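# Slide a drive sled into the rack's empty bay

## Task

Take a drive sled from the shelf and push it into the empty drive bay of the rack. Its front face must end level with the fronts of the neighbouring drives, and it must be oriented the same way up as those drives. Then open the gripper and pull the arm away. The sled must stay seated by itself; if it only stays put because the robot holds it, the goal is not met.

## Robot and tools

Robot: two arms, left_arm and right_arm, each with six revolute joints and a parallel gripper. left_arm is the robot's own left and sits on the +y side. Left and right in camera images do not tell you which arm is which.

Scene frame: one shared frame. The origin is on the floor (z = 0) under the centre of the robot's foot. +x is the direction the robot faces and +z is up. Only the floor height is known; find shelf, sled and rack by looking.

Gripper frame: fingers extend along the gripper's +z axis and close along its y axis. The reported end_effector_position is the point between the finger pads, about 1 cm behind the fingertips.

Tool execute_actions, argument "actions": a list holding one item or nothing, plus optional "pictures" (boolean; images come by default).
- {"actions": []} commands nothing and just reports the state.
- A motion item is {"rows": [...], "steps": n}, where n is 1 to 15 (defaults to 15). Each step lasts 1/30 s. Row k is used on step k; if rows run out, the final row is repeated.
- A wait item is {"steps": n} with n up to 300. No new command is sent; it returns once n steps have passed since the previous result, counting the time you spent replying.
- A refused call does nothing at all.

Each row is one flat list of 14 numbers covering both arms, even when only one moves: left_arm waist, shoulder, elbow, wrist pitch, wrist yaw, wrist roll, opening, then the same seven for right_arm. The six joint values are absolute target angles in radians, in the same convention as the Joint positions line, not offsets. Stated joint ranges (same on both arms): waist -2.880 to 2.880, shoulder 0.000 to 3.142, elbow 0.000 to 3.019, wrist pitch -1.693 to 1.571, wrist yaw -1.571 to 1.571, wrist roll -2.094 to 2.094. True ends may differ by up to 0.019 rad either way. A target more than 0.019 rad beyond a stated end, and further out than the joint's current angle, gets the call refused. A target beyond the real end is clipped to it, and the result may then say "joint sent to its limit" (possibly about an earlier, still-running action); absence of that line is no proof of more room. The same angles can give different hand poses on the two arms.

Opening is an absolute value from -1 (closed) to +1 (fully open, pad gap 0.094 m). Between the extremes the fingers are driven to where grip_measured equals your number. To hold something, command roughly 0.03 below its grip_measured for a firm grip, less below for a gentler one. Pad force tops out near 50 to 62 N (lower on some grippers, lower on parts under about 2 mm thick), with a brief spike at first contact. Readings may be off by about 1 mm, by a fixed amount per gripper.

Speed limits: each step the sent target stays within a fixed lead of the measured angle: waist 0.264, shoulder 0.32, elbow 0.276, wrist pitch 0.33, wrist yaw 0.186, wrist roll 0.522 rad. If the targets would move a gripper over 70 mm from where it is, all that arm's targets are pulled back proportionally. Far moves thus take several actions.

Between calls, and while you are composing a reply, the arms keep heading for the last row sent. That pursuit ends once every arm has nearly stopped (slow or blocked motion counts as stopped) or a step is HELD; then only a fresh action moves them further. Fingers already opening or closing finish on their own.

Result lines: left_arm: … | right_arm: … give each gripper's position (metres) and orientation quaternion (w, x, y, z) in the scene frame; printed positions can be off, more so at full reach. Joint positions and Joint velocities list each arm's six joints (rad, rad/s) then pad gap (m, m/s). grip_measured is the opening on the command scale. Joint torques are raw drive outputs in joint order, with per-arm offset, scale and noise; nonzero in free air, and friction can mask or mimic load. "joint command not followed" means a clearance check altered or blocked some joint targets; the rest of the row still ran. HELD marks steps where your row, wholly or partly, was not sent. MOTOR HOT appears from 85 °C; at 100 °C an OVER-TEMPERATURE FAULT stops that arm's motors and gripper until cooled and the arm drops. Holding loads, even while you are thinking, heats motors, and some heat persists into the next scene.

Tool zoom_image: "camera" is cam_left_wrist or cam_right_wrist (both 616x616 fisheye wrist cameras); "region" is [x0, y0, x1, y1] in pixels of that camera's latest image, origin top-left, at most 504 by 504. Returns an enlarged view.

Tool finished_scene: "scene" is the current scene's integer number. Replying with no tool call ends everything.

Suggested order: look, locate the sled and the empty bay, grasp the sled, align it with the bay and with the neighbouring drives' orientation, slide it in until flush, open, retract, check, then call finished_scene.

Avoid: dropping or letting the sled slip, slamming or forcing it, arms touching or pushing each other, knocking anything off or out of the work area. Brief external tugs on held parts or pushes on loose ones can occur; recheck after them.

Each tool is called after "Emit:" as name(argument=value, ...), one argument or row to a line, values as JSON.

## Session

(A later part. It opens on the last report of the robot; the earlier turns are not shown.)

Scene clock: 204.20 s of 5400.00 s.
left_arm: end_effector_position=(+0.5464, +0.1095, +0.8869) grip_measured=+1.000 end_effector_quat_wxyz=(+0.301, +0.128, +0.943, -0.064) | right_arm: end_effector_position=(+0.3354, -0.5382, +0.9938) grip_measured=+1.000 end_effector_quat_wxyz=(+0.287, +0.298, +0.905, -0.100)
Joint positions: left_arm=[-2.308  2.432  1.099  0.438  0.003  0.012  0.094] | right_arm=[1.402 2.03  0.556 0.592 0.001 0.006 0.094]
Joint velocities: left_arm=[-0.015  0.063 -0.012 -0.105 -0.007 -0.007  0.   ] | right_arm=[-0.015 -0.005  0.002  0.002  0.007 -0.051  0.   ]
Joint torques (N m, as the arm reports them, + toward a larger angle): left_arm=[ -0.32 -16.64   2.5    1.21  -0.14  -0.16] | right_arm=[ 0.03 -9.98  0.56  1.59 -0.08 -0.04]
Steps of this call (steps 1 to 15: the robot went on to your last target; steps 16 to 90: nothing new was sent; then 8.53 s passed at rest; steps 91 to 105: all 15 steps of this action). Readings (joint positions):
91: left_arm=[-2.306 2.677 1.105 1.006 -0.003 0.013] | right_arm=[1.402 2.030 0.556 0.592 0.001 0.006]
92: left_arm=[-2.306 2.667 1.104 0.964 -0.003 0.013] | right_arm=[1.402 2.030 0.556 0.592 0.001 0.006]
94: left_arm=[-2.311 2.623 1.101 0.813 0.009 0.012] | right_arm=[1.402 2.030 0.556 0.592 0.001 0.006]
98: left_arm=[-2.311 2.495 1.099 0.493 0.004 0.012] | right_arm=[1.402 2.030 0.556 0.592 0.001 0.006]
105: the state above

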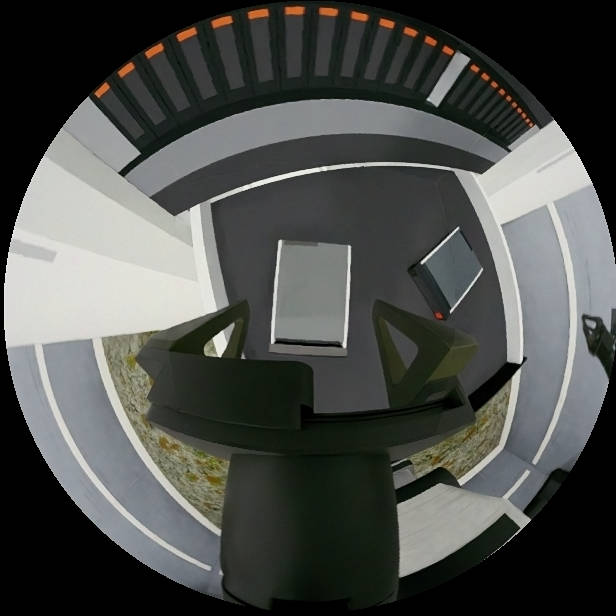

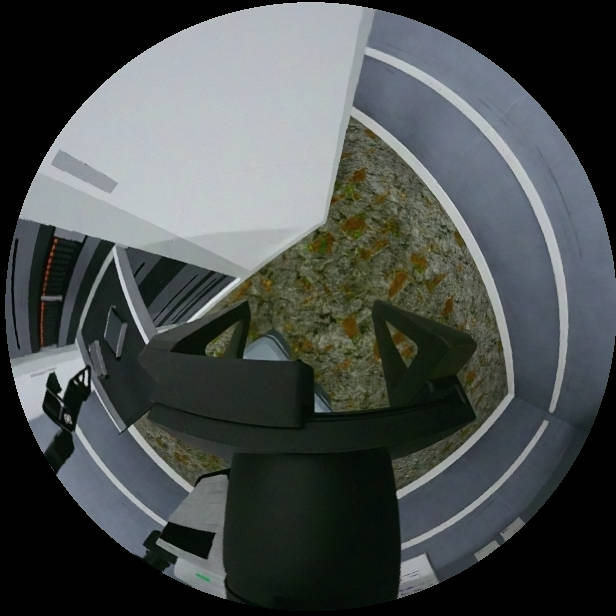

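Emit:
execute_actions(
  actions=[
    {"rows":[[-2.305,2.47,1.12,0.43,0,0,1,1.4,2.03,0.55,0.6,0,0,1],[-2.305,2.49,1.135,0.435,0,0,1,1.4,2.03,0.55,0.6,0,0,1],[-2.305,2.51,1.15,0.44,0,0,1,1.4,2.03,0.55,0.6,0,0,1],[-2.305,2.53,1.165,0.445,0,0,1,1.4,2.03,0.55,0.6,0,0,1],[-2.305,2.55,1.18,0.45,0,0,1,1.4,2.03,0.55,0.6,0,0,1]],"steps":15},
  ],
)

Scene clock: 211.40 s of 5400.00 s.
left_arm: end_effector_position=(+0.5355, +0.1101, +0.8337) grip_measured=+1.000 end_effector_quat_wxyz=(+0.277, +0.130, +0.950, -0.060) | right_arm: end_effector_position=(+0.3354, -0.5382, +0.9938) grip_measured=+1.000 end_effector_quat_wxyz=(+0.287, +0.298, +0.905, -0.100)
Joint positions: left_arm=[-2.309  2.554  1.171  0.438  0.001  0.014  0.094] | right_arm=[1.402 2.03  0.556 0.592 0.001 0.006 0.094]
Joint velocities: left_arm=[-0.005  0.005 -0.002 -0.002  0.007  0.007  0.   ] | right_arm=[ 0.005 -0.005  0.007 -0.012 -0.022 -0.066  0.   ]
Joint torques (N m, as the arm reports them, + toward a larger angle): left_arm=[ -0.37 -18.91   2.68   2.19  -0.03  -0.17] | right_arm=[  0.09 -10.02   0.57   1.57  -0.09  -0.03]
Steps of this call (steps 1 to 30: the robot went on to your last target; steps 31 to 90: nothing new was sent; then 3.70 s passed at rest; steps 91 to 105: all 15 steps of this action). Readings (joint positions):
91: left_arm=[-2.308 2.453 1.099 0.430 0.003 0.012] | right_arm=[1.402 2.030 0.556 0.592 0.001 0.006]
92: left_arm=[-2.308 2.455 1.101 0.430 0.003 0.012] | right_arm=[1.402 2.030 0.556 0.592 0.001 0.006]
94: left_arm=[-2.308 2.472 1.118 0.430 0.003 0.012] | right_arm=[1.402 2.030 0.556 0.592 0.001 0.006]
98: left_arm=[-2.308 2.533 1.168 0.433 0.003 0.012] | right_arm=[1.402 2.030 0.556 0.592 0.001 0.006]
105: the state above

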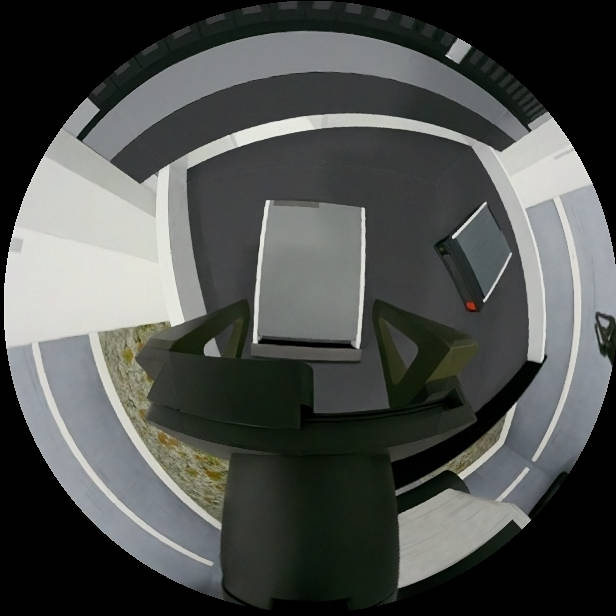

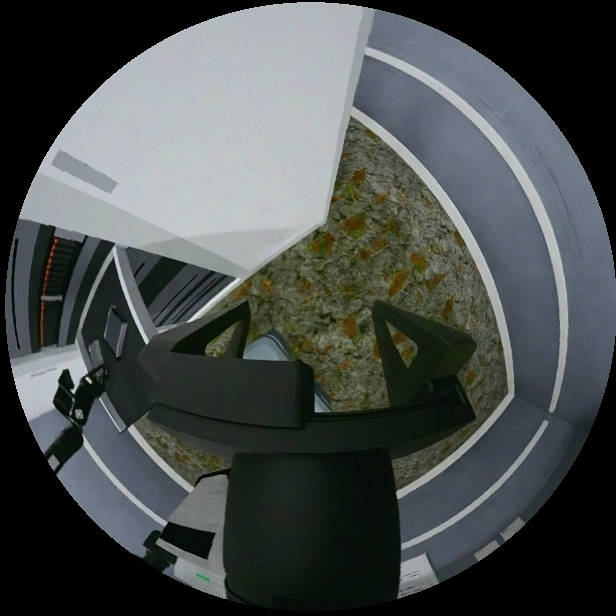

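Emit:
execute_actions(
  actions=[
    {"rows":[[-2.315,2.56,1.19,0.45,0,0,1,1.4,2.03,0.55,0.6,0,0,1],[-2.315,2.575,1.2,0.455,0,0,1,1.4,2.03,0.55,0.6,0,0,1],[-2.315,2.59,1.215,0.46,0,0,1,1.4,2.03,0.55,0.6,0,0,1],[-2.315,2.6,1.23,0.465,0,0,1,1.4,2.03,0.55,0.6,0,0,1]],"steps":15},
  ],
)

Scene clock: 217.83 s of 5400.00 s.
left_arm: end_effector_position=(+0.5524, +0.1057, +0.8328) grip_measured=+1.000 end_effector_quat_wxyz=(+0.293, +0.128, +0.945, -0.061) | right_arm: end_effector_position=(+0.3354, -0.5382, +0.9938) grip_measured=+1.000 end_effector_quat_wxyz=(+0.287, +0.298, +0.905, -0.100)
Joint positions: left_arm=[-2.309  2.573  1.21   0.451 -0.001  0.013  0.094] | right_arm=[1.402 2.03  0.556 0.592 0.001 0.006 0.094]
Joint velocities: left_arm=[-0.024 -0.015  0.007 -0.007 -0.051  0.037  0.   ] | right_arm=[ 0.005 -0.005 -0.012  0.002  0.022 -0.007  0.   ]
Joint torques (N m, as the arm reports them, + toward a larger angle): left_arm=[ -1.71 -16.52   3.47   2.21   0.06  -0.18] | right_arm=[  0.08 -10.07   0.61   1.61  -0.09  -0.03]
Steps of this call (steps 1 to 15: the robot went on to your last target; steps 16 to 90: nothing new was sent; then 2.93 s passed at rest; steps 91 to 105: all 15 steps of this action). Readings (joint positions):
91: left_arm=[-2.309 2.554 1.171 0.438 0.001 0.013] | right_arm=[1.402 2.030 0.556 0.592 0.001 0.006]
92: left_arm=[-2.309 2.555 1.172 0.438 0.001 0.013] | right_arm=[1.402 2.030 0.556 0.592 0.001 0.006]
94: left_arm=[-2.309 2.559 1.179 0.442 -0.001 0.013] | right_arm=[1.402 2.030 0.556 0.592 0.001 0.006]
98: left_arm=[-2.309 2.571 1.206 0.450 -0.001 0.013] | right_arm=[1.402 2.030 0.556 0.592 0.001 0.006]
105: the state above

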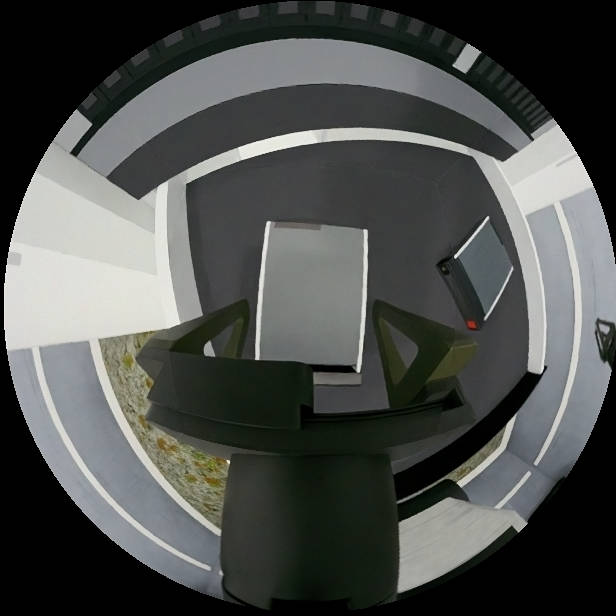

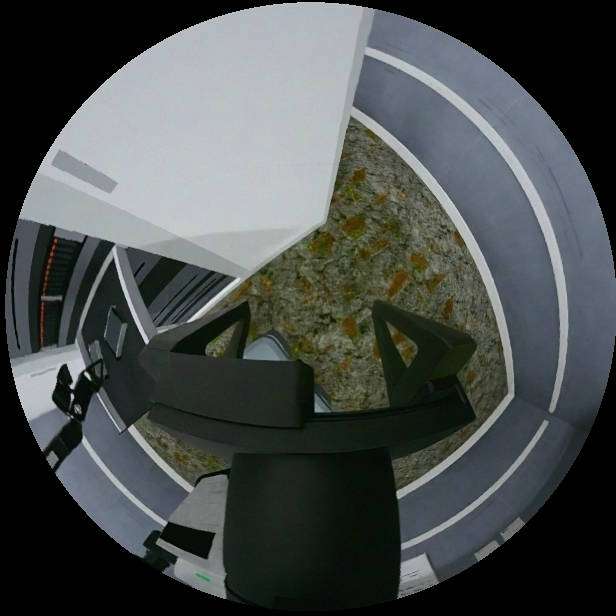

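Emit:
execute_actions(
  actions=[
    {"rows":[[-2.31,2.565,1.21,0.455,0,0,0.9,1.4,2.03,0.55,0.6,0,0,1],[-2.31,2.565,1.21,0.455,0,0,0.8,1.4,2.03,0.55,0.6,0,0,1],[-2.31,2.565,1.21,0.455,0,0,0.72,1.4,2.03,0.55,0.6,0,0,1],[-2.31,2.565,1.21,0.455,0,0,0.64,1.4,2.03,0.55,0.6,0,0,1],[-2.31,2.565,1.21,0.455,0,0,0.56,1.4,2.03,0.55,0.6,0,0,1],[-2.31,2.565,1.21,0.455,0,0,0.5,1.4,2.03,0.55,0.6,0,0,1]],"steps":15},
  ],
)

Scene clock: 224.80 s of 5400.00 s.
left_arm: end_effector_position=(+0.5524, +0.1057, +0.8328) grip_measured=+0.585 end_effector_quat_wxyz=(+0.293, +0.128, +0.945, -0.061) | right_arm: end_effector_position=(+0.3354, -0.5382, +0.9938) grip_measured=+1.000 end_effector_quat_wxyz=(+0.287, +0.298, +0.905, -0.100)
Joint positions: left_arm=[-2.309  2.573  1.21   0.451 -0.001  0.013  0.074] | right_arm=[1.402 2.03  0.556 0.592 0.001 0.006 0.094]
Joint velocities: left_arm=[-0.005 -0.015 -0.012 -0.007  0.007 -0.051 -0.001] | right_arm=[ 0.005 -0.015 -0.002 -0.017 -0.022 -0.051  0.   ]
Joint torques (N m, as the arm reports them, + toward a larger angle): left_arm=[ -1.17 -19.59   2.22   1.78   0.07  -0.17] | right_arm=[ 0.14 -9.92  0.57  1.62 -0.08 -0.03]
Steps of this call (steps 1 to 15: the robot went on to your last target; steps 16 to 90: nothing new was sent; then 3.47 s passed at rest; steps 91 to 105: all 15 steps of this action). Readings (joint positions):
91: left_arm=[-2.309 2.573 1.210 0.451 -0.001 0.013] | right_arm=[1.402 2.030 0.556 0.592 0.001 0.006]
92: left_arm=[-2.309 2.573 1.210 0.451 -0.001 0.013] | right_arm=[1.402 2.030 0.556 0.592 0.001 0.006]
94: left_arm=[-2.309 2.573 1.210 0.451 -0.001 0.013] | right_arm=[1.402 2.030 0.556 0.592 0.001 0.006]
98: left_arm=[-2.309 2.573 1.210 0.451 -0.001 0.013] | right_arm=[1.402 2.030 0.556 0.592 0.001 0.006]
105: the state above

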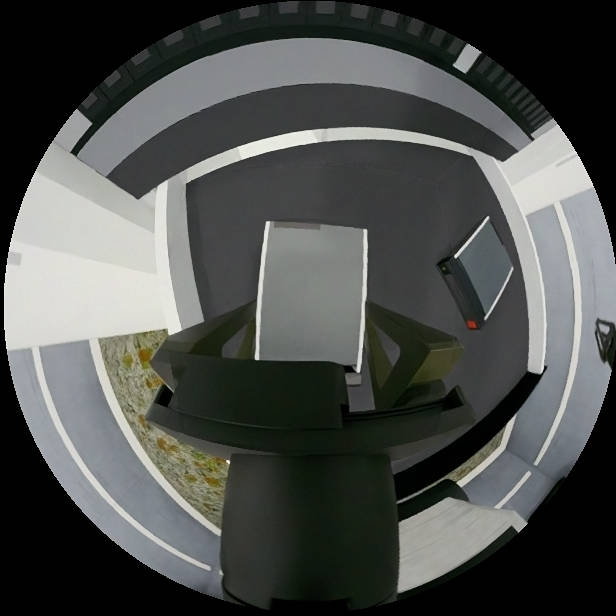

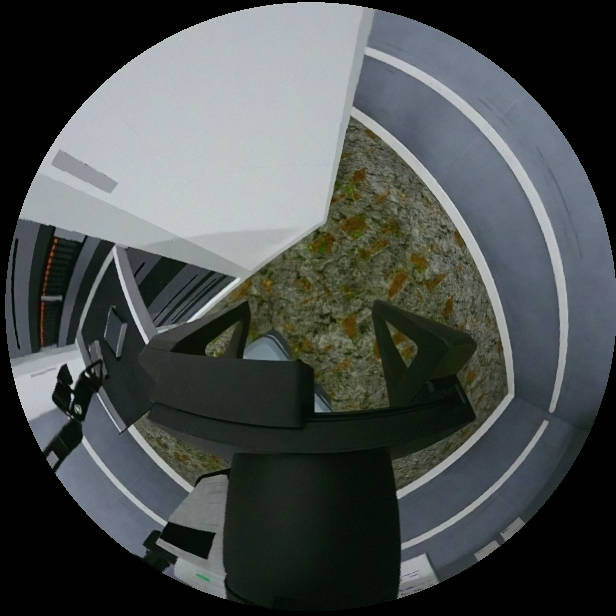

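Emit:
execute_actions(
  actions=[
    {"rows":[[-2.31,2.565,1.21,0.455,0,0,0.55,1.4,2.03,0.55,0.6,0,0,1],[-2.31,2.55,1.21,0.455,0,0,0.55,1.4,2.03,0.55,0.6,0,0,1],[-2.31,2.52,1.19,0.455,0,0,0.55,1.4,2.03,0.55,0.6,0,0,1],[-2.31,2.49,1.17,0.455,0,0,0.55,1.4,2.03,0.55,0.6,0,0,1],[-2.31,2.46,1.145,0.455,0,0,0.55,1.4,2.03,0.55,0.6,0,0,1],[-2.31,2.43,1.12,0.455,0,0,0.55,1.4,2.03,0.55,0.6,0,0,1],[-2.31,2.40,1.09,0.455,0,0,0.55,1.4,2.03,0.55,0.6,0,0,1],[-2.31,2.37,1.06,0.455,0,0,0.55,1.4,2.03,0.55,0.6,0,0,1],[-2.31,2.34,1.03,0.455,0,0,0.55,1.4,2.03,0.55,0.6,0,0,1],[-2.31,2.31,1.0,0.455,0,0,0.55,1.4,2.03,0.55,0.6,0,0,1],[-2.31,2.28,0.97,0.455,0,0,0.55,1.4,2.03,0.55,0.6,0,0,1]],"steps":15},
  ],
)

Scene clock: 243.17 s of 5400.00 s.
left_arm: end_effector_position=(+0.5288, +0.1177, +0.9406) grip_measured=+0.585 end_effector_quat_wxyz=(+0.314, +0.126, +0.939, -0.063) | right_arm: end_effector_position=(+0.3354, -0.5382, +0.9938) grip_measured=+1.000 end_effector_quat_wxyz=(+0.287, +0.298, +0.905, -0.100)
Joint positions: left_arm=[-2.309  2.283  0.965  0.451 -0.001  0.013  0.074] | right_arm=[1.402 2.03  0.556 0.592 0.001 0.006 0.094]
Joint velocities: left_arm=[-0.005 -0.347  0.046  0.007  0.037 -0.037 -0.   ] | right_arm=[-0.005  0.005  0.007  0.002 -0.037 -0.007  0.   ]
Joint torques (N m, as the arm reports them, + toward a larger angle): left_arm=[ -1.07 -15.29   2.94   1.83   0.07  -0.17] | right_arm=[ 0.2  -9.98  0.62  1.67 -0.08 -0.04]
Steps of this call (steps 1 to 15: the robot went on to your last target; steps 16 to 90: nothing new was sent; then 14.87 s passed at rest; steps 91 to 105: all 15 steps of this action). Readings (joint positions):
91: left_arm=[-2.309 2.573 1.210 0.451 -0.001 0.013] | right_arm=[1.402 2.030 0.556 0.592 0.001 0.006]
92: left_arm=[-2.309 2.573 1.210 0.451 -0.001 0.013] | right_arm=[1.402 2.030 0.556 0.592 0.001 0.006]
94: left_arm=[-2.309 2.565 1.201 0.451 -0.001 0.013] | right_arm=[1.402 2.030 0.556 0.592 0.001 0.006]
98: left_arm=[-2.309 2.485 1.105 0.451 -0.001 0.013] | right_arm=[1.402 2.030 0.556 0.592 0.001 0.006]
105: the state above

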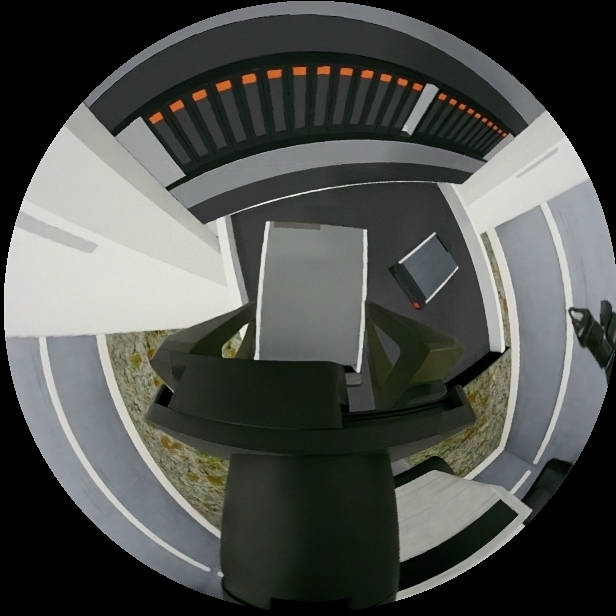

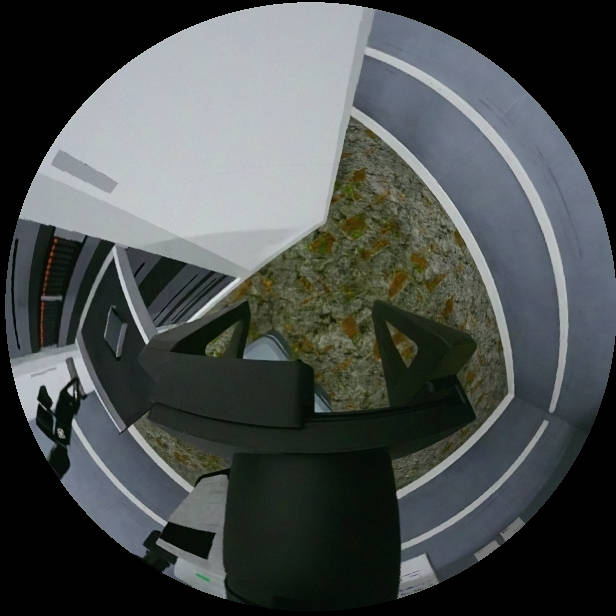

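Emit:
execute_actions(
  actions=[
    {"rows":[[-2.31,2.27,0.97,0.455,0,-0.15,0.55,1.4,2.03,0.55,0.6,0,0,1],[-2.31,2.27,0.97,0.455,0,-0.3,0.55,1.4,2.03,0.55,0.6,0,0,1],[-2.31,2.27,0.97,0.455,0,-0.45,0.55,1.4,2.03,0.55,0.6,0,0,1],[-2.31,2.27,0.97,0.455,0,-0.6,0.55,1.4,2.03,0.55,0.6,0,0,1],[-2.31,2.27,0.97,0.455,0,-0.75,0.55,1.4,2.03,0.55,0.6,0,0,1],[-2.31,2.27,0.97,0.455,0,-0.9,0.55,1.4,2.03,0.55,0.6,0,0,1],[-2.31,2.27,0.97,0.455,0,-1.05,0.55,1.4,2.03,0.55,0.6,0,0,1],[-2.31,2.27,0.97,0.455,0,-1.2,0.55,1.4,2.03,0.55,0.6,0,0,1],[-2.31,2.27,0.97,0.455,0,-1.35,0.55,1.4,2.03,0.55,0.6,0,0,1],[-2.31,2.27,0.97,0.455,0,-1.5,0.55,1.4,2.03,0.55,0.6,0,0,1],[-2.31,2.27,0.97,0.455,0,-1.57,0.55,1.4,2.03,0.55,0.6,0,0,1]],"steps":15},
  ],
  pictures=false,
)

Emit:
execute_actions(
  actions=[
    {"rows":[[-2.32,2.29,0.96,0.55,0.06,-1.57,0.55,1.4,2.03,0.55,0.6,0,0,1],[-2.32,2.31,0.96,0.64,0.12,-1.57,0.55,1.4,2.03,0.55,0.6,0,0,1],[-2.33,2.33,0.97,0.73,0.18,-1.57,0.55,1.4,2.03,0.55,0.6,0,0,1],[-2.33,2.36,0.98,0.82,0.24,-1.57,0.55,1.4,2.03,0.55,0.6,0,0,1],[-2.34,2.39,0.99,0.91,0.3,-1.57,0.55,1.4,2.03,0.55,0.6,0,0,1],[-2.34,2.42,1.0,1.0,0.35,-1.57,0.55,1.4,2.03,0.55,0.6,0,0,1],[-2.35,2.45,1.02,1.09,0.4,-1.57,0.55,1.4,2.03,0.55,0.6,0,0,1],[-2.35,2.48,1.03,1.18,0.44,-1.57,0.55,1.4,2.03,0.55,0.6,0,0,1],[-2.36,2.51,1.05,1.27,0.47,-1.57,0.55,1.4,2.03,0.55,0.6,0,0,1],[-2.36,2.54,1.07,1.35,0.5,-1.57,0.55,1.4,2.03,0.55,0.6,0,0,1],[-2.37,2.57,1.09,1.43,0.52,-1.57,0.55,1.4,2.03,0.55,0.6,0,0,1],[-2.37,2.6,1.1,1.5,0.54,-1.57,0.55,1.4,2.03,0.55,0.6,0,0,1],[-2.38,2.62,1.114,1.55,0.55,-1.57,0.55,1.4,2.03,0.55,0.6,0,0,1]],"steps":15},
  ],
  pictures=false,
)

Emit:
execute_actions(
  actions=[
    {"steps":20},
  ],
)

Scene clock: 268.90 s of 5400.00 s.
left_arm: end_effector_position=(+0.5303, +0.1173, +0.9411) grip_measured=+0.587 end_effector_quat_wxyz=(+0.215, -0.460, +0.827, -0.240) | right_arm: end_effector_position=(+0.3354, -0.5382, +0.9938) grip_measured=+1.000 end_effector_quat_wxyz=(+0.287, +0.298, +0.905, -0.100)
Joint positions: left_arm=[-2.309  2.283  0.968  0.451 -0.001 -1.271  0.075] | right_arm=[1.402 2.03  0.556 0.592 0.001 0.006 0.094]
Joint velocities: left_arm=[-0.015 -0.015 -0.037 -0.002 -0.022 -1.941  0.   ] | right_arm=[-0.005 -0.005  0.002 -0.012 -0.037  0.095  0.   ]
Joint torques (N m, as the arm reports them, + toward a larger angle): left_arm=[ -1.38 -17.94   2.67   1.82  -0.01  -0.07] | right_arm=[  0.25 -10.01   0.59   1.57  -0.08  -0.04]
Steps of this call (steps 1 to 15: the robot went on to your last target; steps 16 to 90: nothing new was sent; then 22.23 s passed at rest; steps 91 to 105: all 15 steps of this action). Readings (joint positions):
91: left_arm=[-2.309 2.283 0.968 0.451 -0.001 -0.012] | right_arm=[1.402 2.030 0.556 0.592 0.001 0.006]
92: left_arm=[-2.309 2.283 0.968 0.451 -0.001 -0.062] | right_arm=[1.402 2.030 0.556 0.592 0.001 0.006]
94: left_arm=[-2.309 2.283 0.968 0.451 -0.001 -0.219] | right_arm=[1.402 2.030 0.556 0.592 0.001 0.006]
98: left_arm=[-2.309 2.283 0.968 0.451 -0.001 -0.614] | right_arm=[1.402 2.030 0.556 0.592 0.001 0.006]
105: the state above

Scene clock: 269.40 s of 5400.00 s.
left_arm: end_effector_position=(+0.5363, -0.0154, +0.9972) grip_measured=+0.586 end_effector_quat_wxyz=(+0.208, -0.268, +0.675, -0.655) | right_arm: end_effector_position=(+0.3354, -0.5382, +0.9938) grip_measured=+1.000 end_effector_quat_wxyz=(+0.287, +0.298, +0.905, -0.100)
Joint positions: left_arm=[-2.372  2.621  1.097  1.479  0.545 -1.547  0.075] | right_arm=[1.402 2.03  0.556 0.592 0.001 0.006 0.094]
Joint velocities: left_arm=[-0.151  0.464  0.066  0.657  0.037 -0.051 -0.   ] | right_arm=[ 0.005 -0.015 -0.007 -0.007 -0.007  0.037  0.   ]
Joint torques (N m, as the arm reports them, + toward a larger angle): left_arm=[ -1.08 -20.46   2.27   3.02   0.15  -0.06] | right_arm=[  0.15 -10.03   0.59   1.6   -0.08  -0.03]
Steps of this call (steps 1 to 15: all 15 steps of this action). Readings (joint positions):
1: left_arm=[-2.309 2.284 0.966 0.467 0.027 -1.329] | right_arm=[1.402 2.030 0.556 0.592 0.001 0.006]
2: left_arm=[-2.309 2.289 0.962 0.509 0.075 -1.376] | right_arm=[1.402 2.030 0.556 0.592 0.001 0.006]
4: left_arm=[-2.311 2.311 0.960 0.645 0.191 -1.442] | right_arm=[1.402 2.030 0.556 0.592 0.001 0.006]
8: left_arm=[-2.328 2.409 0.990 0.990 0.402 -1.511] | right_arm=[1.402 2.030 0.556 0.592 0.001 0.006]
15: the state above

Scene clock: 270.07 s of 5400.00 s.
left_arm: end_effector_position=(+0.5272, -0.0190, +0.9920) grip_measured=+0.586 end_effector_quat_wxyz=(+0.206, -0.262, +0.671, -0.662) | right_arm: end_effector_position=(+0.3354, -0.5382, +0.9938) grip_measured=+1.000 end_effector_quat_wxyz=(+0.287, +0.298, +0.905, -0.100)
Joint positions: left_arm=[-2.382  2.647  1.098  1.521  0.548 -1.558  0.075] | right_arm=[1.402 2.03  0.556 0.592 0.001 0.006 0.094]
Joint velocities: left_arm=[ 0.005 -0.005 -0.007 -0.002  0.022  0.022 -0.001] | right_arm=[-0.005 -0.005 -0.002 -0.017 -0.066  0.066  0.   ]
Joint torques (N m, as the arm reports them, + toward a larger angle): left_arm=[ -0.95 -20.02   2.28   3.39   0.08  -0.07] | right_arm=[  0.15 -10.08   0.62   1.59  -0.09  -0.05]
Steps of this call (steps 1 to 20: the robot went on to your last target). Readings (joint positions):
1: left_arm=[-2.377 2.634 1.097 1.495 0.547 -1.550] | right_arm=[1.402 2.030 0.556 0.592 0.001 0.006]
2: left_arm=[-2.380 2.643 1.097 1.503 0.548 -1.551] | right_arm=[1.402 2.030 0.556 0.592 0.001 0.006]
4: left_arm=[-2.382 2.650 1.097 1.510 0.548 -1.554] | right_arm=[1.402 2.030 0.556 0.592 0.001 0.006]
8: left_arm=[-2.382 2.647 1.098 1.520 0.548 -1.556] | right_arm=[1.402 2.030 0.556 0.592 0.001 0.006]
20: the state above

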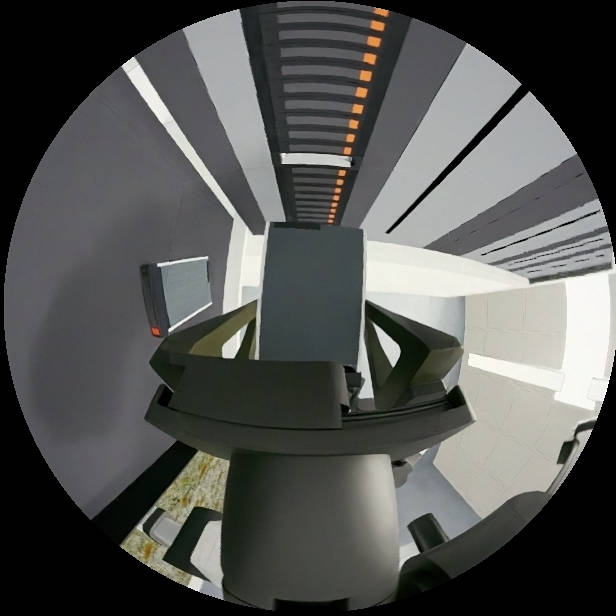

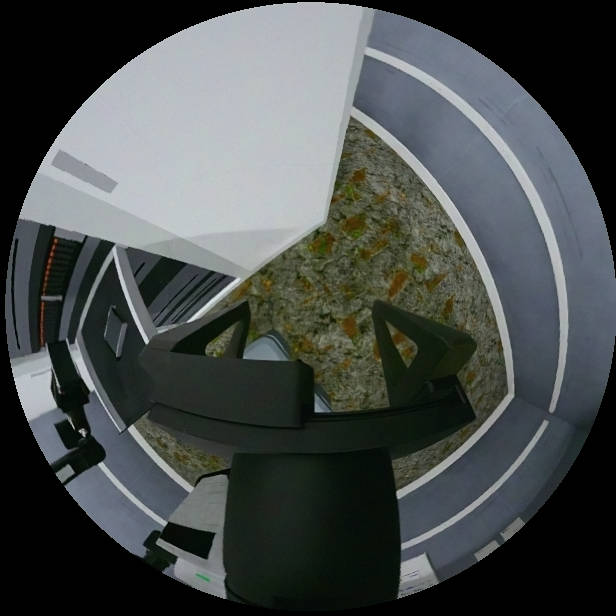

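Emit:
execute_actions(
  actions=[
    {"rows":[[-2.38,2.62,1.114,1.55,0.61,-1.57,0.55,2.25,2.0,0.48,0.95,0,0,-0.9]],"steps":15},
  ],
  pictures=false,
)

Emit:
execute_actions(
  actions=[
    {"steps":25},
  ],
)

Scene clock: 284.27 s of 5400.00 s.
left_arm: end_effector_position=(+0.5197, -0.0245, +0.9929) grip_measured=+0.586 end_effector_quat_wxyz=(+0.187, -0.243, +0.676, -0.670) | right_arm: end_effector_position=(+0.4518, -0.1875, +1.0610) grip_measured=-0.898 end_effector_quat_wxyz=(-0.453, +0.071, -0.886, -0.064)
Joint positions: left_arm=[-2.38   2.647  1.099  1.522  0.607 -1.558  0.075] | right_arm=[ 2.224  2.005  0.506  0.935 -0.002  0.006  0.005]
Joint velocities: left_arm=[ 0.005 -0.005 -0.027 -0.002  0.007  0.022  0.   ] | right_arm=[ 1.48  -0.015 -0.056  0.09  -0.066 -0.066 -0.   ]
Joint torques (N m, as the arm reports them, + toward a larger angle): left_arm=[ -1.21 -19.51   2.22   3.35   0.17  -0.06] | right_arm=[ -4.35 -10.23  -0.43   1.92   0.13  -0.03]
Steps of this call (steps 1 to 15: the robot went on to your last target; steps 16 to 90: nothing new was sent; then 10.70 s passed at rest; steps 91 to 105: all 15 steps of this action). Readings (joint positions):
91: left_arm=[-2.381 2.647 1.099 1.521 0.577 -1.558] | right_arm=[1.415 2.030 0.548 0.635 0.006 0.006]
92: left_arm=[-2.380 2.647 1.099 1.521 0.596 -1.558] | right_arm=[1.442 2.030 0.534 0.703 0.008 0.006]
94: left_arm=[-2.380 2.647 1.099 1.522 0.606 -1.558] | right_arm=[1.535 2.022 0.515 0.802 0.008 0.006]
98: left_arm=[-2.380 2.647 1.099 1.522 0.607 -1.558] | right_arm=[1.778 2.009 0.508 0.896 0.006 0.006]
105: the state above

Scene clock: 285.10 s of 5400.00 s.
left_arm: end_effector_position=(+0.5197, -0.0245, +0.9929) grip_measured=+0.586 end_effector_quat_wxyz=(+0.187, -0.243, +0.676, -0.670) | right_arm: end_effector_position=(+0.4398, -0.1775, +1.0583) grip_measured=-0.898 end_effector_quat_wxyz=(-0.445, +0.083, -0.889, -0.070)
Joint positions: left_arm=[-2.38   2.647  1.099  1.522  0.607 -1.558  0.075] | right_arm=[ 2.25   2.005  0.486  0.939 -0.002  0.006  0.005]
Joint velocities: left_arm=[-0.005 -0.024 -0.007 -0.012  0.037  0.007 -0.001] | right_arm=[-0.005 -0.015  0.002  0.007 -0.022 -0.007 -0.   ]
Joint torques (N m, as the arm reports them, + toward a larger angle): left_arm=[ -1.   -20.1    2.28   3.36   0.17  -0.07] | right_arm=[ 1.04 -9.98  0.4   2.14  0.01 -0.04]
Steps of this call (steps 1 to 25: the robot went on to your last target). Readings (joint positions):
1: left_arm=[-2.380 2.647 1.099 1.522 0.607 -1.558] | right_arm=[2.266 2.005 0.504 0.938 -0.004 0.006]
2: left_arm=[-2.380 2.647 1.099 1.522 0.607 -1.558] | right_arm=[2.292 2.005 0.500 0.939 -0.005 0.006]
4: left_arm=[-2.380 2.647 1.099 1.522 0.607 -1.558] | right_arm=[2.300 2.005 0.492 0.939 -0.005 0.006]
8: left_arm=[-2.380 2.647 1.099 1.522 0.607 -1.558] | right_arm=[2.262 2.005 0.486 0.939 -0.002 0.006]
25: the state above

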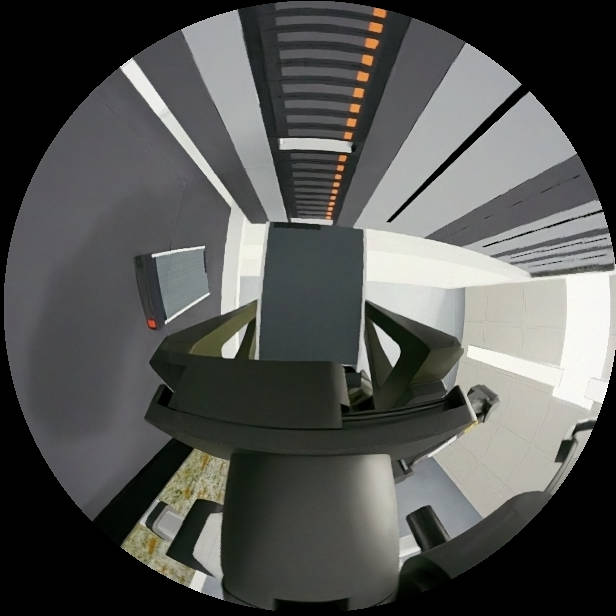

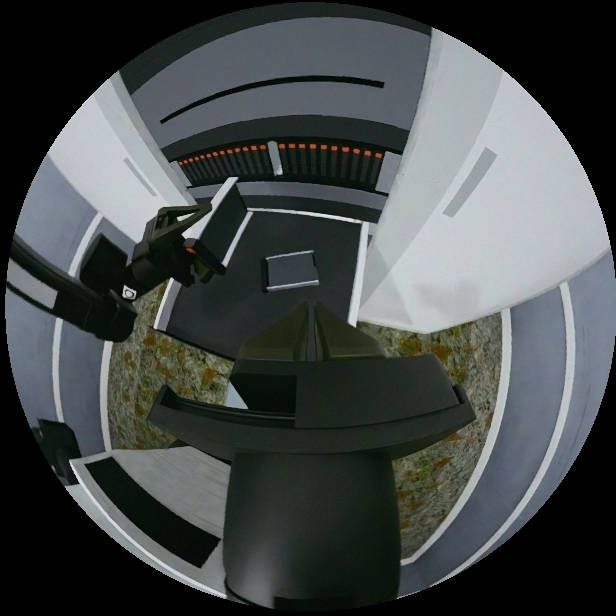

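Emit:
execute_actions(
  actions=[
    {"rows":[[-2.382,2.62,1.135,1.535,0.605,-1.55,0.55,2.25,2.0,0.48,0.95,0,0,-0.9],[-2.384,2.62,1.155,1.52,0.6,-1.53,0.55,2.25,2.0,0.48,0.95,0,0,-0.9],[-2.386,2.62,1.18,1.505,0.595,-1.51,0.55,2.25,2.0,0.48,0.95,0,0,-0.9],[-2.388,2.62,1.2,1.49,0.59,-1.495,0.55,2.25,2.0,0.48,0.95,0,0,-0.9],[-2.39,2.62,1.224,1.47,0.585,-1.485,0.55,2.25,2.0,0.48,0.95,0,0,-0.9]],"steps":15},
  ],
)

Scene clock: 307.90 s of 5400.00 s.
left_arm: end_effector_position=(+0.5681, -0.0375, +1.0157) grip_measured=+0.586 end_effector_quat_wxyz=(-0.236, +0.210, -0.663, +0.679) | right_arm: end_effector_position=(+0.4398, -0.1775, +1.0583) grip_measured=-0.898 end_effector_quat_wxyz=(-0.445, +0.083, -0.889, -0.070)
Joint positions: left_arm=[-2.38   2.638  1.216  1.477  0.586 -1.503  0.075] | right_arm=[ 2.25   2.005  0.486  0.939 -0.002  0.006  0.005]
Joint velocities: left_arm=[-0.005 -0.005 -0.002 -0.027 -0.037  0.007  0.001] | right_arm=[-0.005  0.005 -0.007 -0.017 -0.022 -0.051 -0.   ]
Joint torques (N m, as the arm reports them, + toward a larger angle): left_arm=[ -1.77 -20.76   2.72   1.91  -0.1    0.26] | right_arm=[ 1.16 -9.8   0.68  2.1   0.01 -0.04]
Steps of this call (steps 1 to 15: the robot went on to your last target; steps 16 to 90: nothing new was sent; then 19.30 s passed at rest; steps 91 to 105: all 15 steps of this action). Readings (joint positions):
91: left_arm=[-2.380 2.647 1.100 1.522 0.607 -1.558] | right_arm=[2.250 2.005 0.486 0.939 -0.002 0.006]
92: left_arm=[-2.380 2.647 1.105 1.522 0.606 -1.556] | right_arm=[2.250 2.005 0.486 0.939 -0.002 0.006]
94: left_arm=[-2.380 2.647 1.128 1.513 0.598 -1.543] | right_arm=[2.250 2.005 0.486 0.939 -0.002 0.006]
98: left_arm=[-2.380 2.646 1.203 1.481 0.587 -1.518] | right_arm=[2.250 2.005 0.486 0.939 -0.002 0.006]
105: the state above

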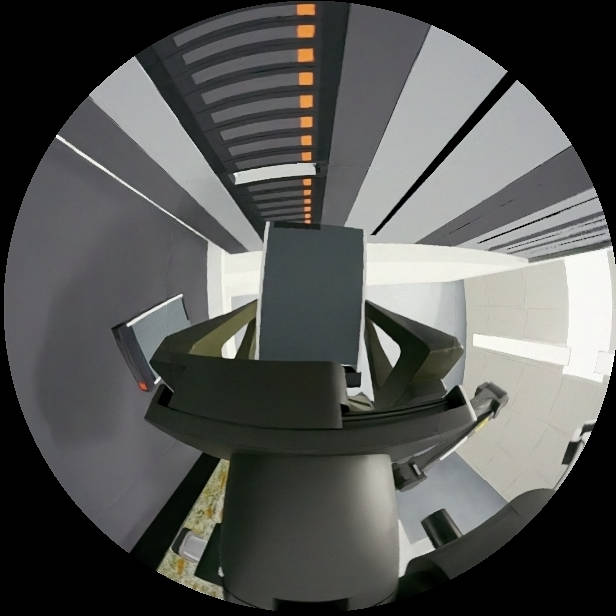

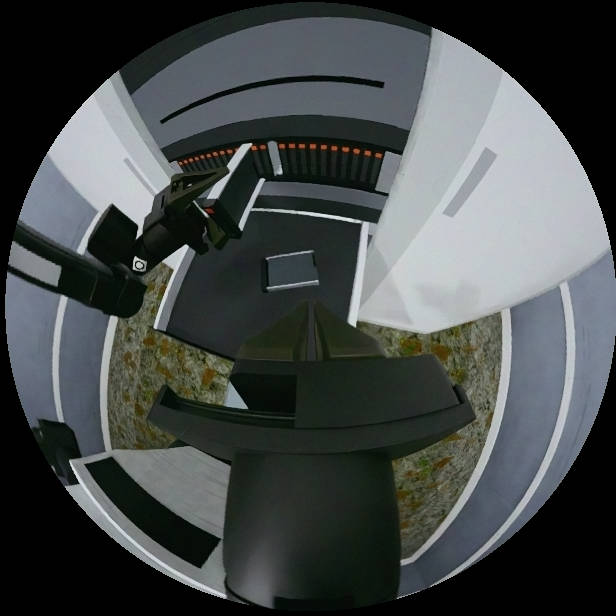

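Emit:
execute_actions(
  actions=[
    {"rows":[[-2.40,2.63,1.235,1.46,0.575,-1.495,0.55,2.25,2.0,0.48,0.95,0,0,-0.9],[-2.42,2.64,1.245,1.45,0.56,-1.505,0.55,2.25,2.0,0.48,0.95,0,0,-0.9],[-2.44,2.65,1.255,1.435,0.55,-1.51,0.55,2.25,2.0,0.48,0.95,0,0,-0.9],[-2.46,2.66,1.265,1.42,0.535,-1.52,0.55,2.25,2.0,0.48,0.95,0,0,-0.9],[-2.47,2.665,1.275,1.41,0.525,-1.525,0.55,2.25,2.0,0.48,0.95,0,0,-0.9]],"steps":15},
  ],
)

Scene clock: 319.87 s of 5400.00 s.
left_arm: end_effector_position=(+0.5452, -0.0948, +0.9957) grip_measured=+0.586 end_effector_quat_wxyz=(-0.202, +0.212, -0.678, +0.674) | right_arm: end_effector_position=(+0.4398, -0.1775, +1.0583) grip_measured=-0.898 end_effector_quat_wxyz=(-0.445, +0.083, -0.889, -0.070)
Joint positions: left_arm=[-2.484  2.669  1.253  1.416  0.528 -1.512  0.075] | right_arm=[ 2.25   2.005  0.486  0.939 -0.002  0.006  0.005]
Joint velocities: left_arm=[ 0.063 -0.015 -0.002 -0.007 -0.051 -0.007 -0.001] | right_arm=[-0.015  0.005  0.007 -0.007 -0.007  0.007 -0.001]
Joint torques (N m, as the arm reports them, + toward a larger angle): left_arm=[ -0.6  -19.72   3.61   1.85  -0.14  -0.07] | right_arm=[  1.26 -10.02   0.71   2.15   0.02  -0.04]
Steps of this call (steps 1 to 15: the robot went on to your last target; steps 16 to 90: nothing new was sent; then 8.47 s passed at rest; steps 91 to 105: all 15 steps of this action). Readings (joint positions):
91: left_arm=[-2.381 2.638 1.216 1.475 0.582 -1.500] | right_arm=[2.250 2.005 0.486 0.939 -0.002 0.006]
92: left_arm=[-2.383 2.638 1.216 1.470 0.571 -1.500] | right_arm=[2.250 2.005 0.486 0.939 -0.002 0.006]
94: left_arm=[-2.396 2.641 1.222 1.452 0.546 -1.501] | right_arm=[2.250 2.005 0.486 0.939 -0.002 0.006]
98: left_arm=[-2.446 2.660 1.252 1.421 0.528 -1.508] | right_arm=[2.250 2.005 0.486 0.939 -0.002 0.006]
105: the state above

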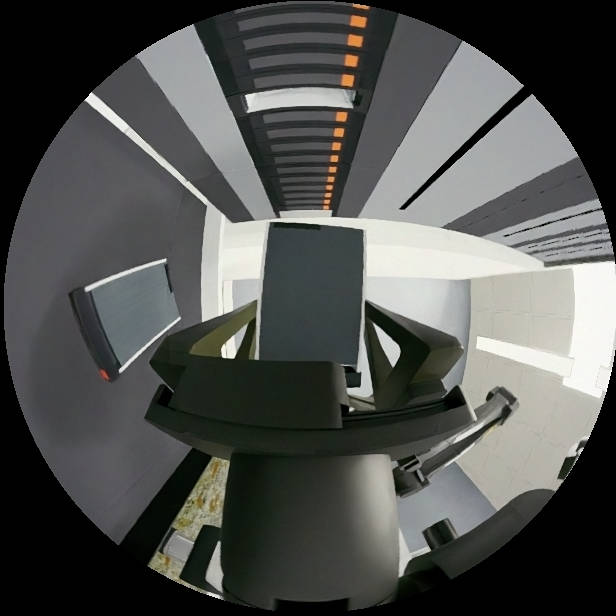

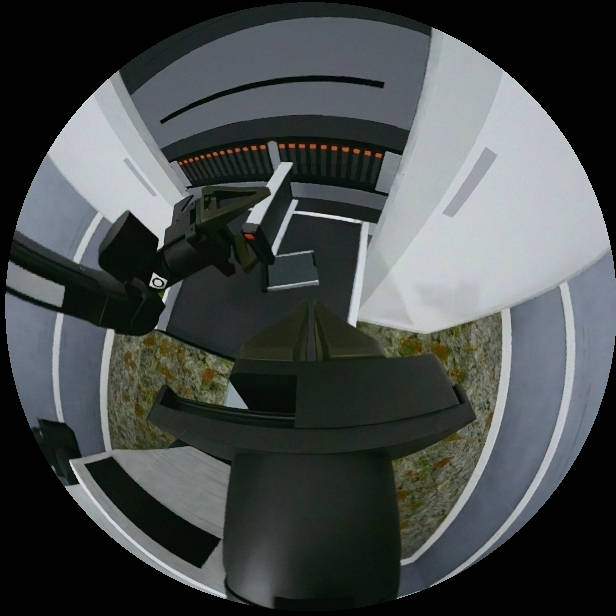

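Emit:
execute_actions(
  actions=[
    {"rows":[[-2.455,2.675,1.29,1.405,0.545,-1.525,0.55,2.25,2.0,0.48,0.95,0,0,-0.9],[-2.44,2.68,1.3,1.4,0.56,-1.525,0.55,2.25,2.0,0.48,0.95,0,0,-0.9],[-2.425,2.685,1.31,1.395,0.575,-1.525,0.55,2.25,2.0,0.48,0.95,0,0,-0.9],[-2.41,2.69,1.32,1.39,0.585,-1.525,0.55,2.25,2.0,0.48,0.95,0,0,-0.9]],"steps":15},
  ],
)

Scene clock: 334.43 s of 5400.00 s.
left_arm: end_effector_position=(+0.5757, -0.0559, +0.9865) grip_measured=+0.586 end_effector_quat_wxyz=(+0.212, -0.222, +0.675, -0.671) | right_arm: end_effector_position=(+0.4398, -0.1775, +1.0583) grip_measured=-0.898 end_effector_quat_wxyz=(-0.445, +0.083, -0.889, -0.070)
Joint positions: left_arm=[-2.401  2.69   1.295  1.396  0.582 -1.513  0.075] | right_arm=[ 2.25   2.005  0.486  0.939 -0.002  0.006  0.005]
Joint velocities: left_arm=[-0.024  0.005 -0.002 -0.007 -0.095 -0.022 -0.   ] | right_arm=[-0.005 -0.005 -0.007 -0.002  0.007  0.007 -0.001]
Joint torques (N m, as the arm reports them, + toward a larger angle): left_arm=[ -1.9  -19.78   3.99   1.77   0.13  -0.06] | right_arm=[  1.28 -10.01   0.69   2.13  -0.01  -0.05]
Steps of this call (steps 1 to 15: the robot went on to your last target; steps 16 to 90: nothing new was sent; then 11.07 s passed at rest; steps 91 to 105: all 15 steps of this action). Readings (joint positions):
91: left_arm=[-2.477 2.669 1.254 1.415 0.535 -1.513] | right_arm=[2.250 2.005 0.486 0.939 -0.002 0.006]
92: left_arm=[-2.474 2.671 1.258 1.413 0.548 -1.513] | right_arm=[2.250 2.005 0.486 0.939 -0.002 0.006]
94: left_arm=[-2.462 2.677 1.273 1.406 0.575 -1.513] | right_arm=[2.250 2.005 0.486 0.939 -0.002 0.006]
98: left_arm=[-2.423 2.689 1.295 1.397 0.581 -1.513] | right_arm=[2.250 2.005 0.486 0.939 -0.002 0.006]
105: the state above

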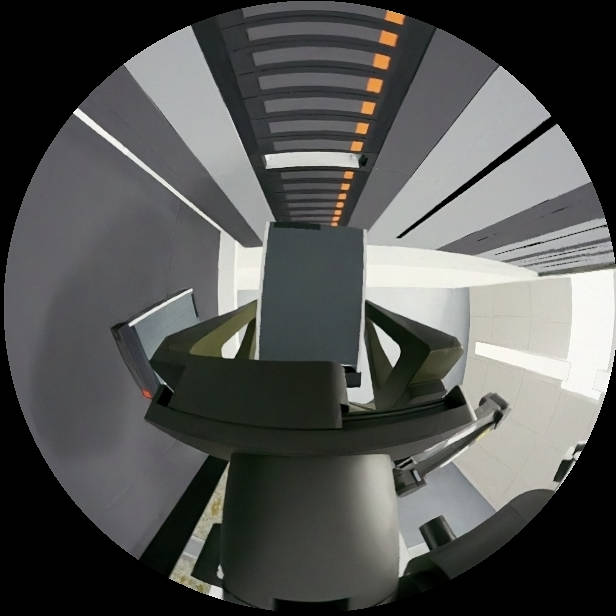

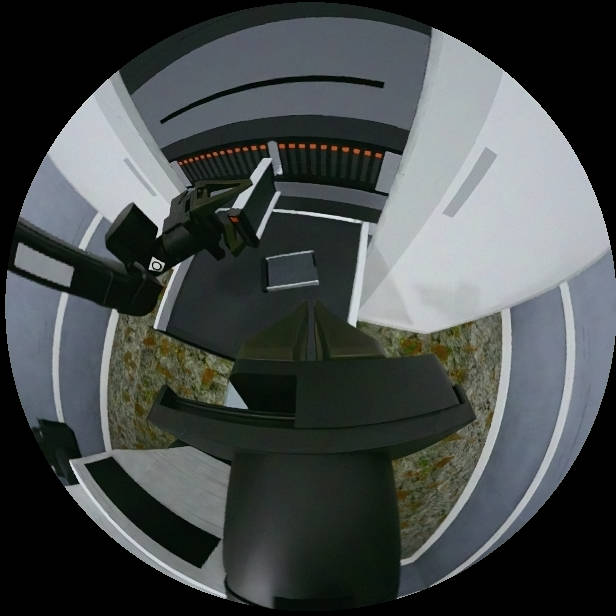

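Emit:
zoom_image(
  camera="cam_right_wrist",
  region=[200, 120, 340, 260],
)

Region (200, 120, 340, 260) of cam_right_wrist's 616x616 image, scaled by 3.600, with more detail than that image has.

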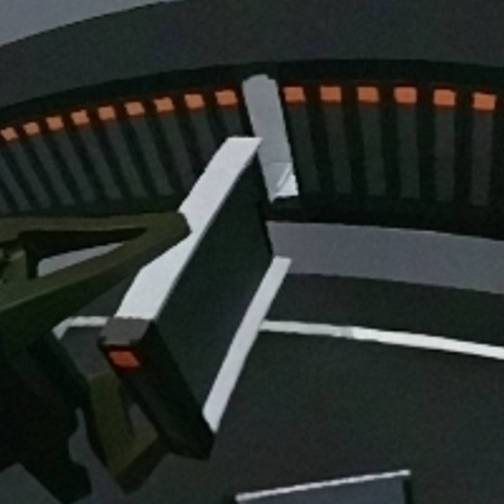

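Emit:
execute_actions(
  actions=[
    {"rows":[[-2.405,2.69,1.335,1.375,0.59,-1.525,0.55,2.25,2.0,0.48,0.95,0,0,-0.9],[-2.4,2.69,1.355,1.355,0.595,-1.525,0.55,2.25,2.0,0.48,0.95,0,0,-0.9],[-2.395,2.69,1.375,1.335,0.6,-1.525,0.55,2.25,2.0,0.48,0.95,0,0,-0.9],[-2.39,2.69,1.39,1.32,0.605,-1.525,0.55,2.25,2.0,0.48,0.95,0,0,-0.9]],"steps":15},
  ],
)

Emit:
zoom_image(
  camera="cam_right_wrist",
  region=[200, 120, 340, 260],
)

Scene clock: 347.97 s of 5400.00 s.
left_arm: end_effector_position=(+0.5970, -0.0659, +0.9867) grip_measured=+0.586 end_effector_quat_wxyz=(-0.204, +0.217, -0.678, +0.672) | right_arm: end_effector_position=(+0.4398, -0.1775, +1.0583) grip_measured=-0.898 end_effector_quat_wxyz=(-0.445, +0.083, -0.889, -0.070)
Joint positions: left_arm=[-2.399  2.698  1.368  1.326  0.601 -1.514  0.075] | right_arm=[ 2.25   2.005  0.486  0.939 -0.002  0.006  0.005]
Joint velocities: left_arm=[-0.015  0.005 -0.012 -0.002 -0.037  0.037 -0.   ] | right_arm=[ 0.005  0.005 -0.017 -0.002 -0.007 -0.037  0.   ]
Joint torques (N m, as the arm reports them, + toward a larger angle): left_arm=[ -0.4  -21.14   4.21   1.83   0.17  -0.06] | right_arm=[ 1.11 -9.89  0.65  2.11  0.01 -0.03]
Steps of this call (steps 1 to 15: the robot went on to your last target; steps 16 to 90: nothing new was sent; then 10.03 s passed at rest; steps 91 to 105: all 15 steps of this action). Readings (joint positions):
91: left_arm=[-2.401 2.690 1.296 1.393 0.584 -1.513] | right_arm=[2.250 2.005 0.486 0.939 -0.002 0.006]
92: left_arm=[-2.401 2.690 1.301 1.385 0.589 -1.513] | right_arm=[2.250 2.005 0.486 0.939 -0.002 0.006]
94: left_arm=[-2.401 2.694 1.323 1.356 0.599 -1.513] | right_arm=[2.250 2.005 0.486 0.939 -0.002 0.006]
98: left_arm=[-2.401 2.698 1.363 1.330 0.601 -1.514] | right_arm=[2.250 2.005 0.486 0.939 -0.002 0.006]
105: the state above

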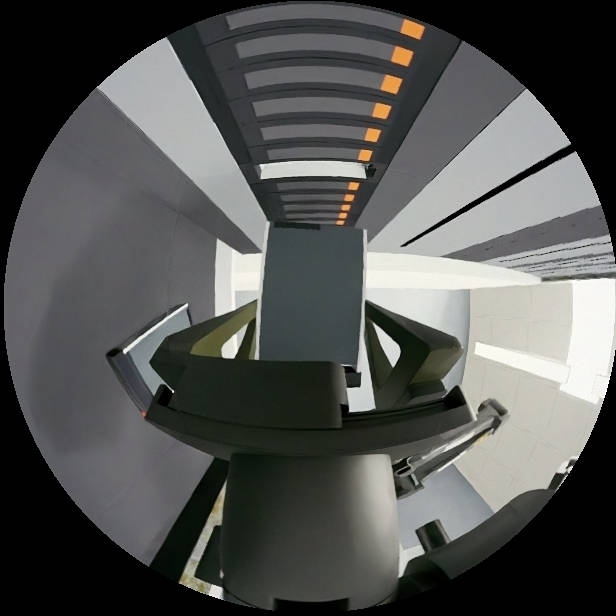

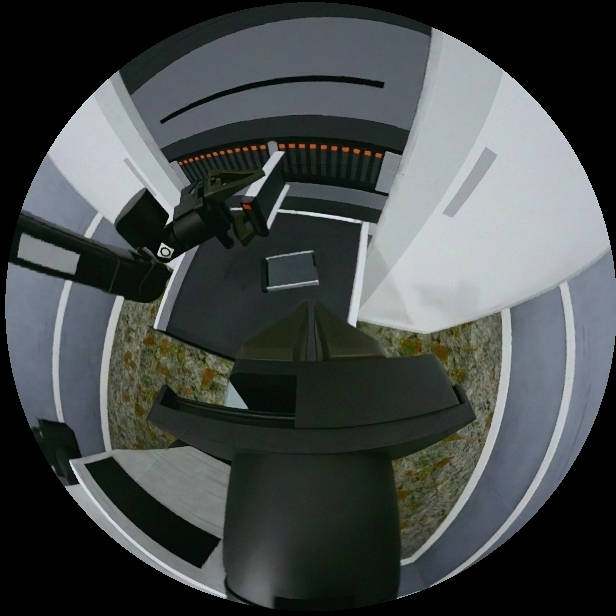

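Region (200, 120, 340, 260) of cam_right_wrist's 616x616 image, scaled by 3.600, with more detail than that image has.

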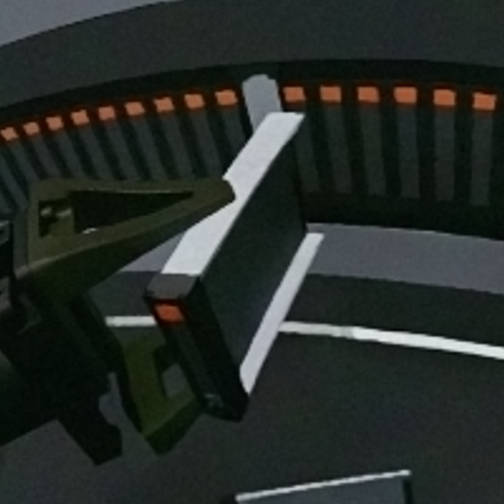

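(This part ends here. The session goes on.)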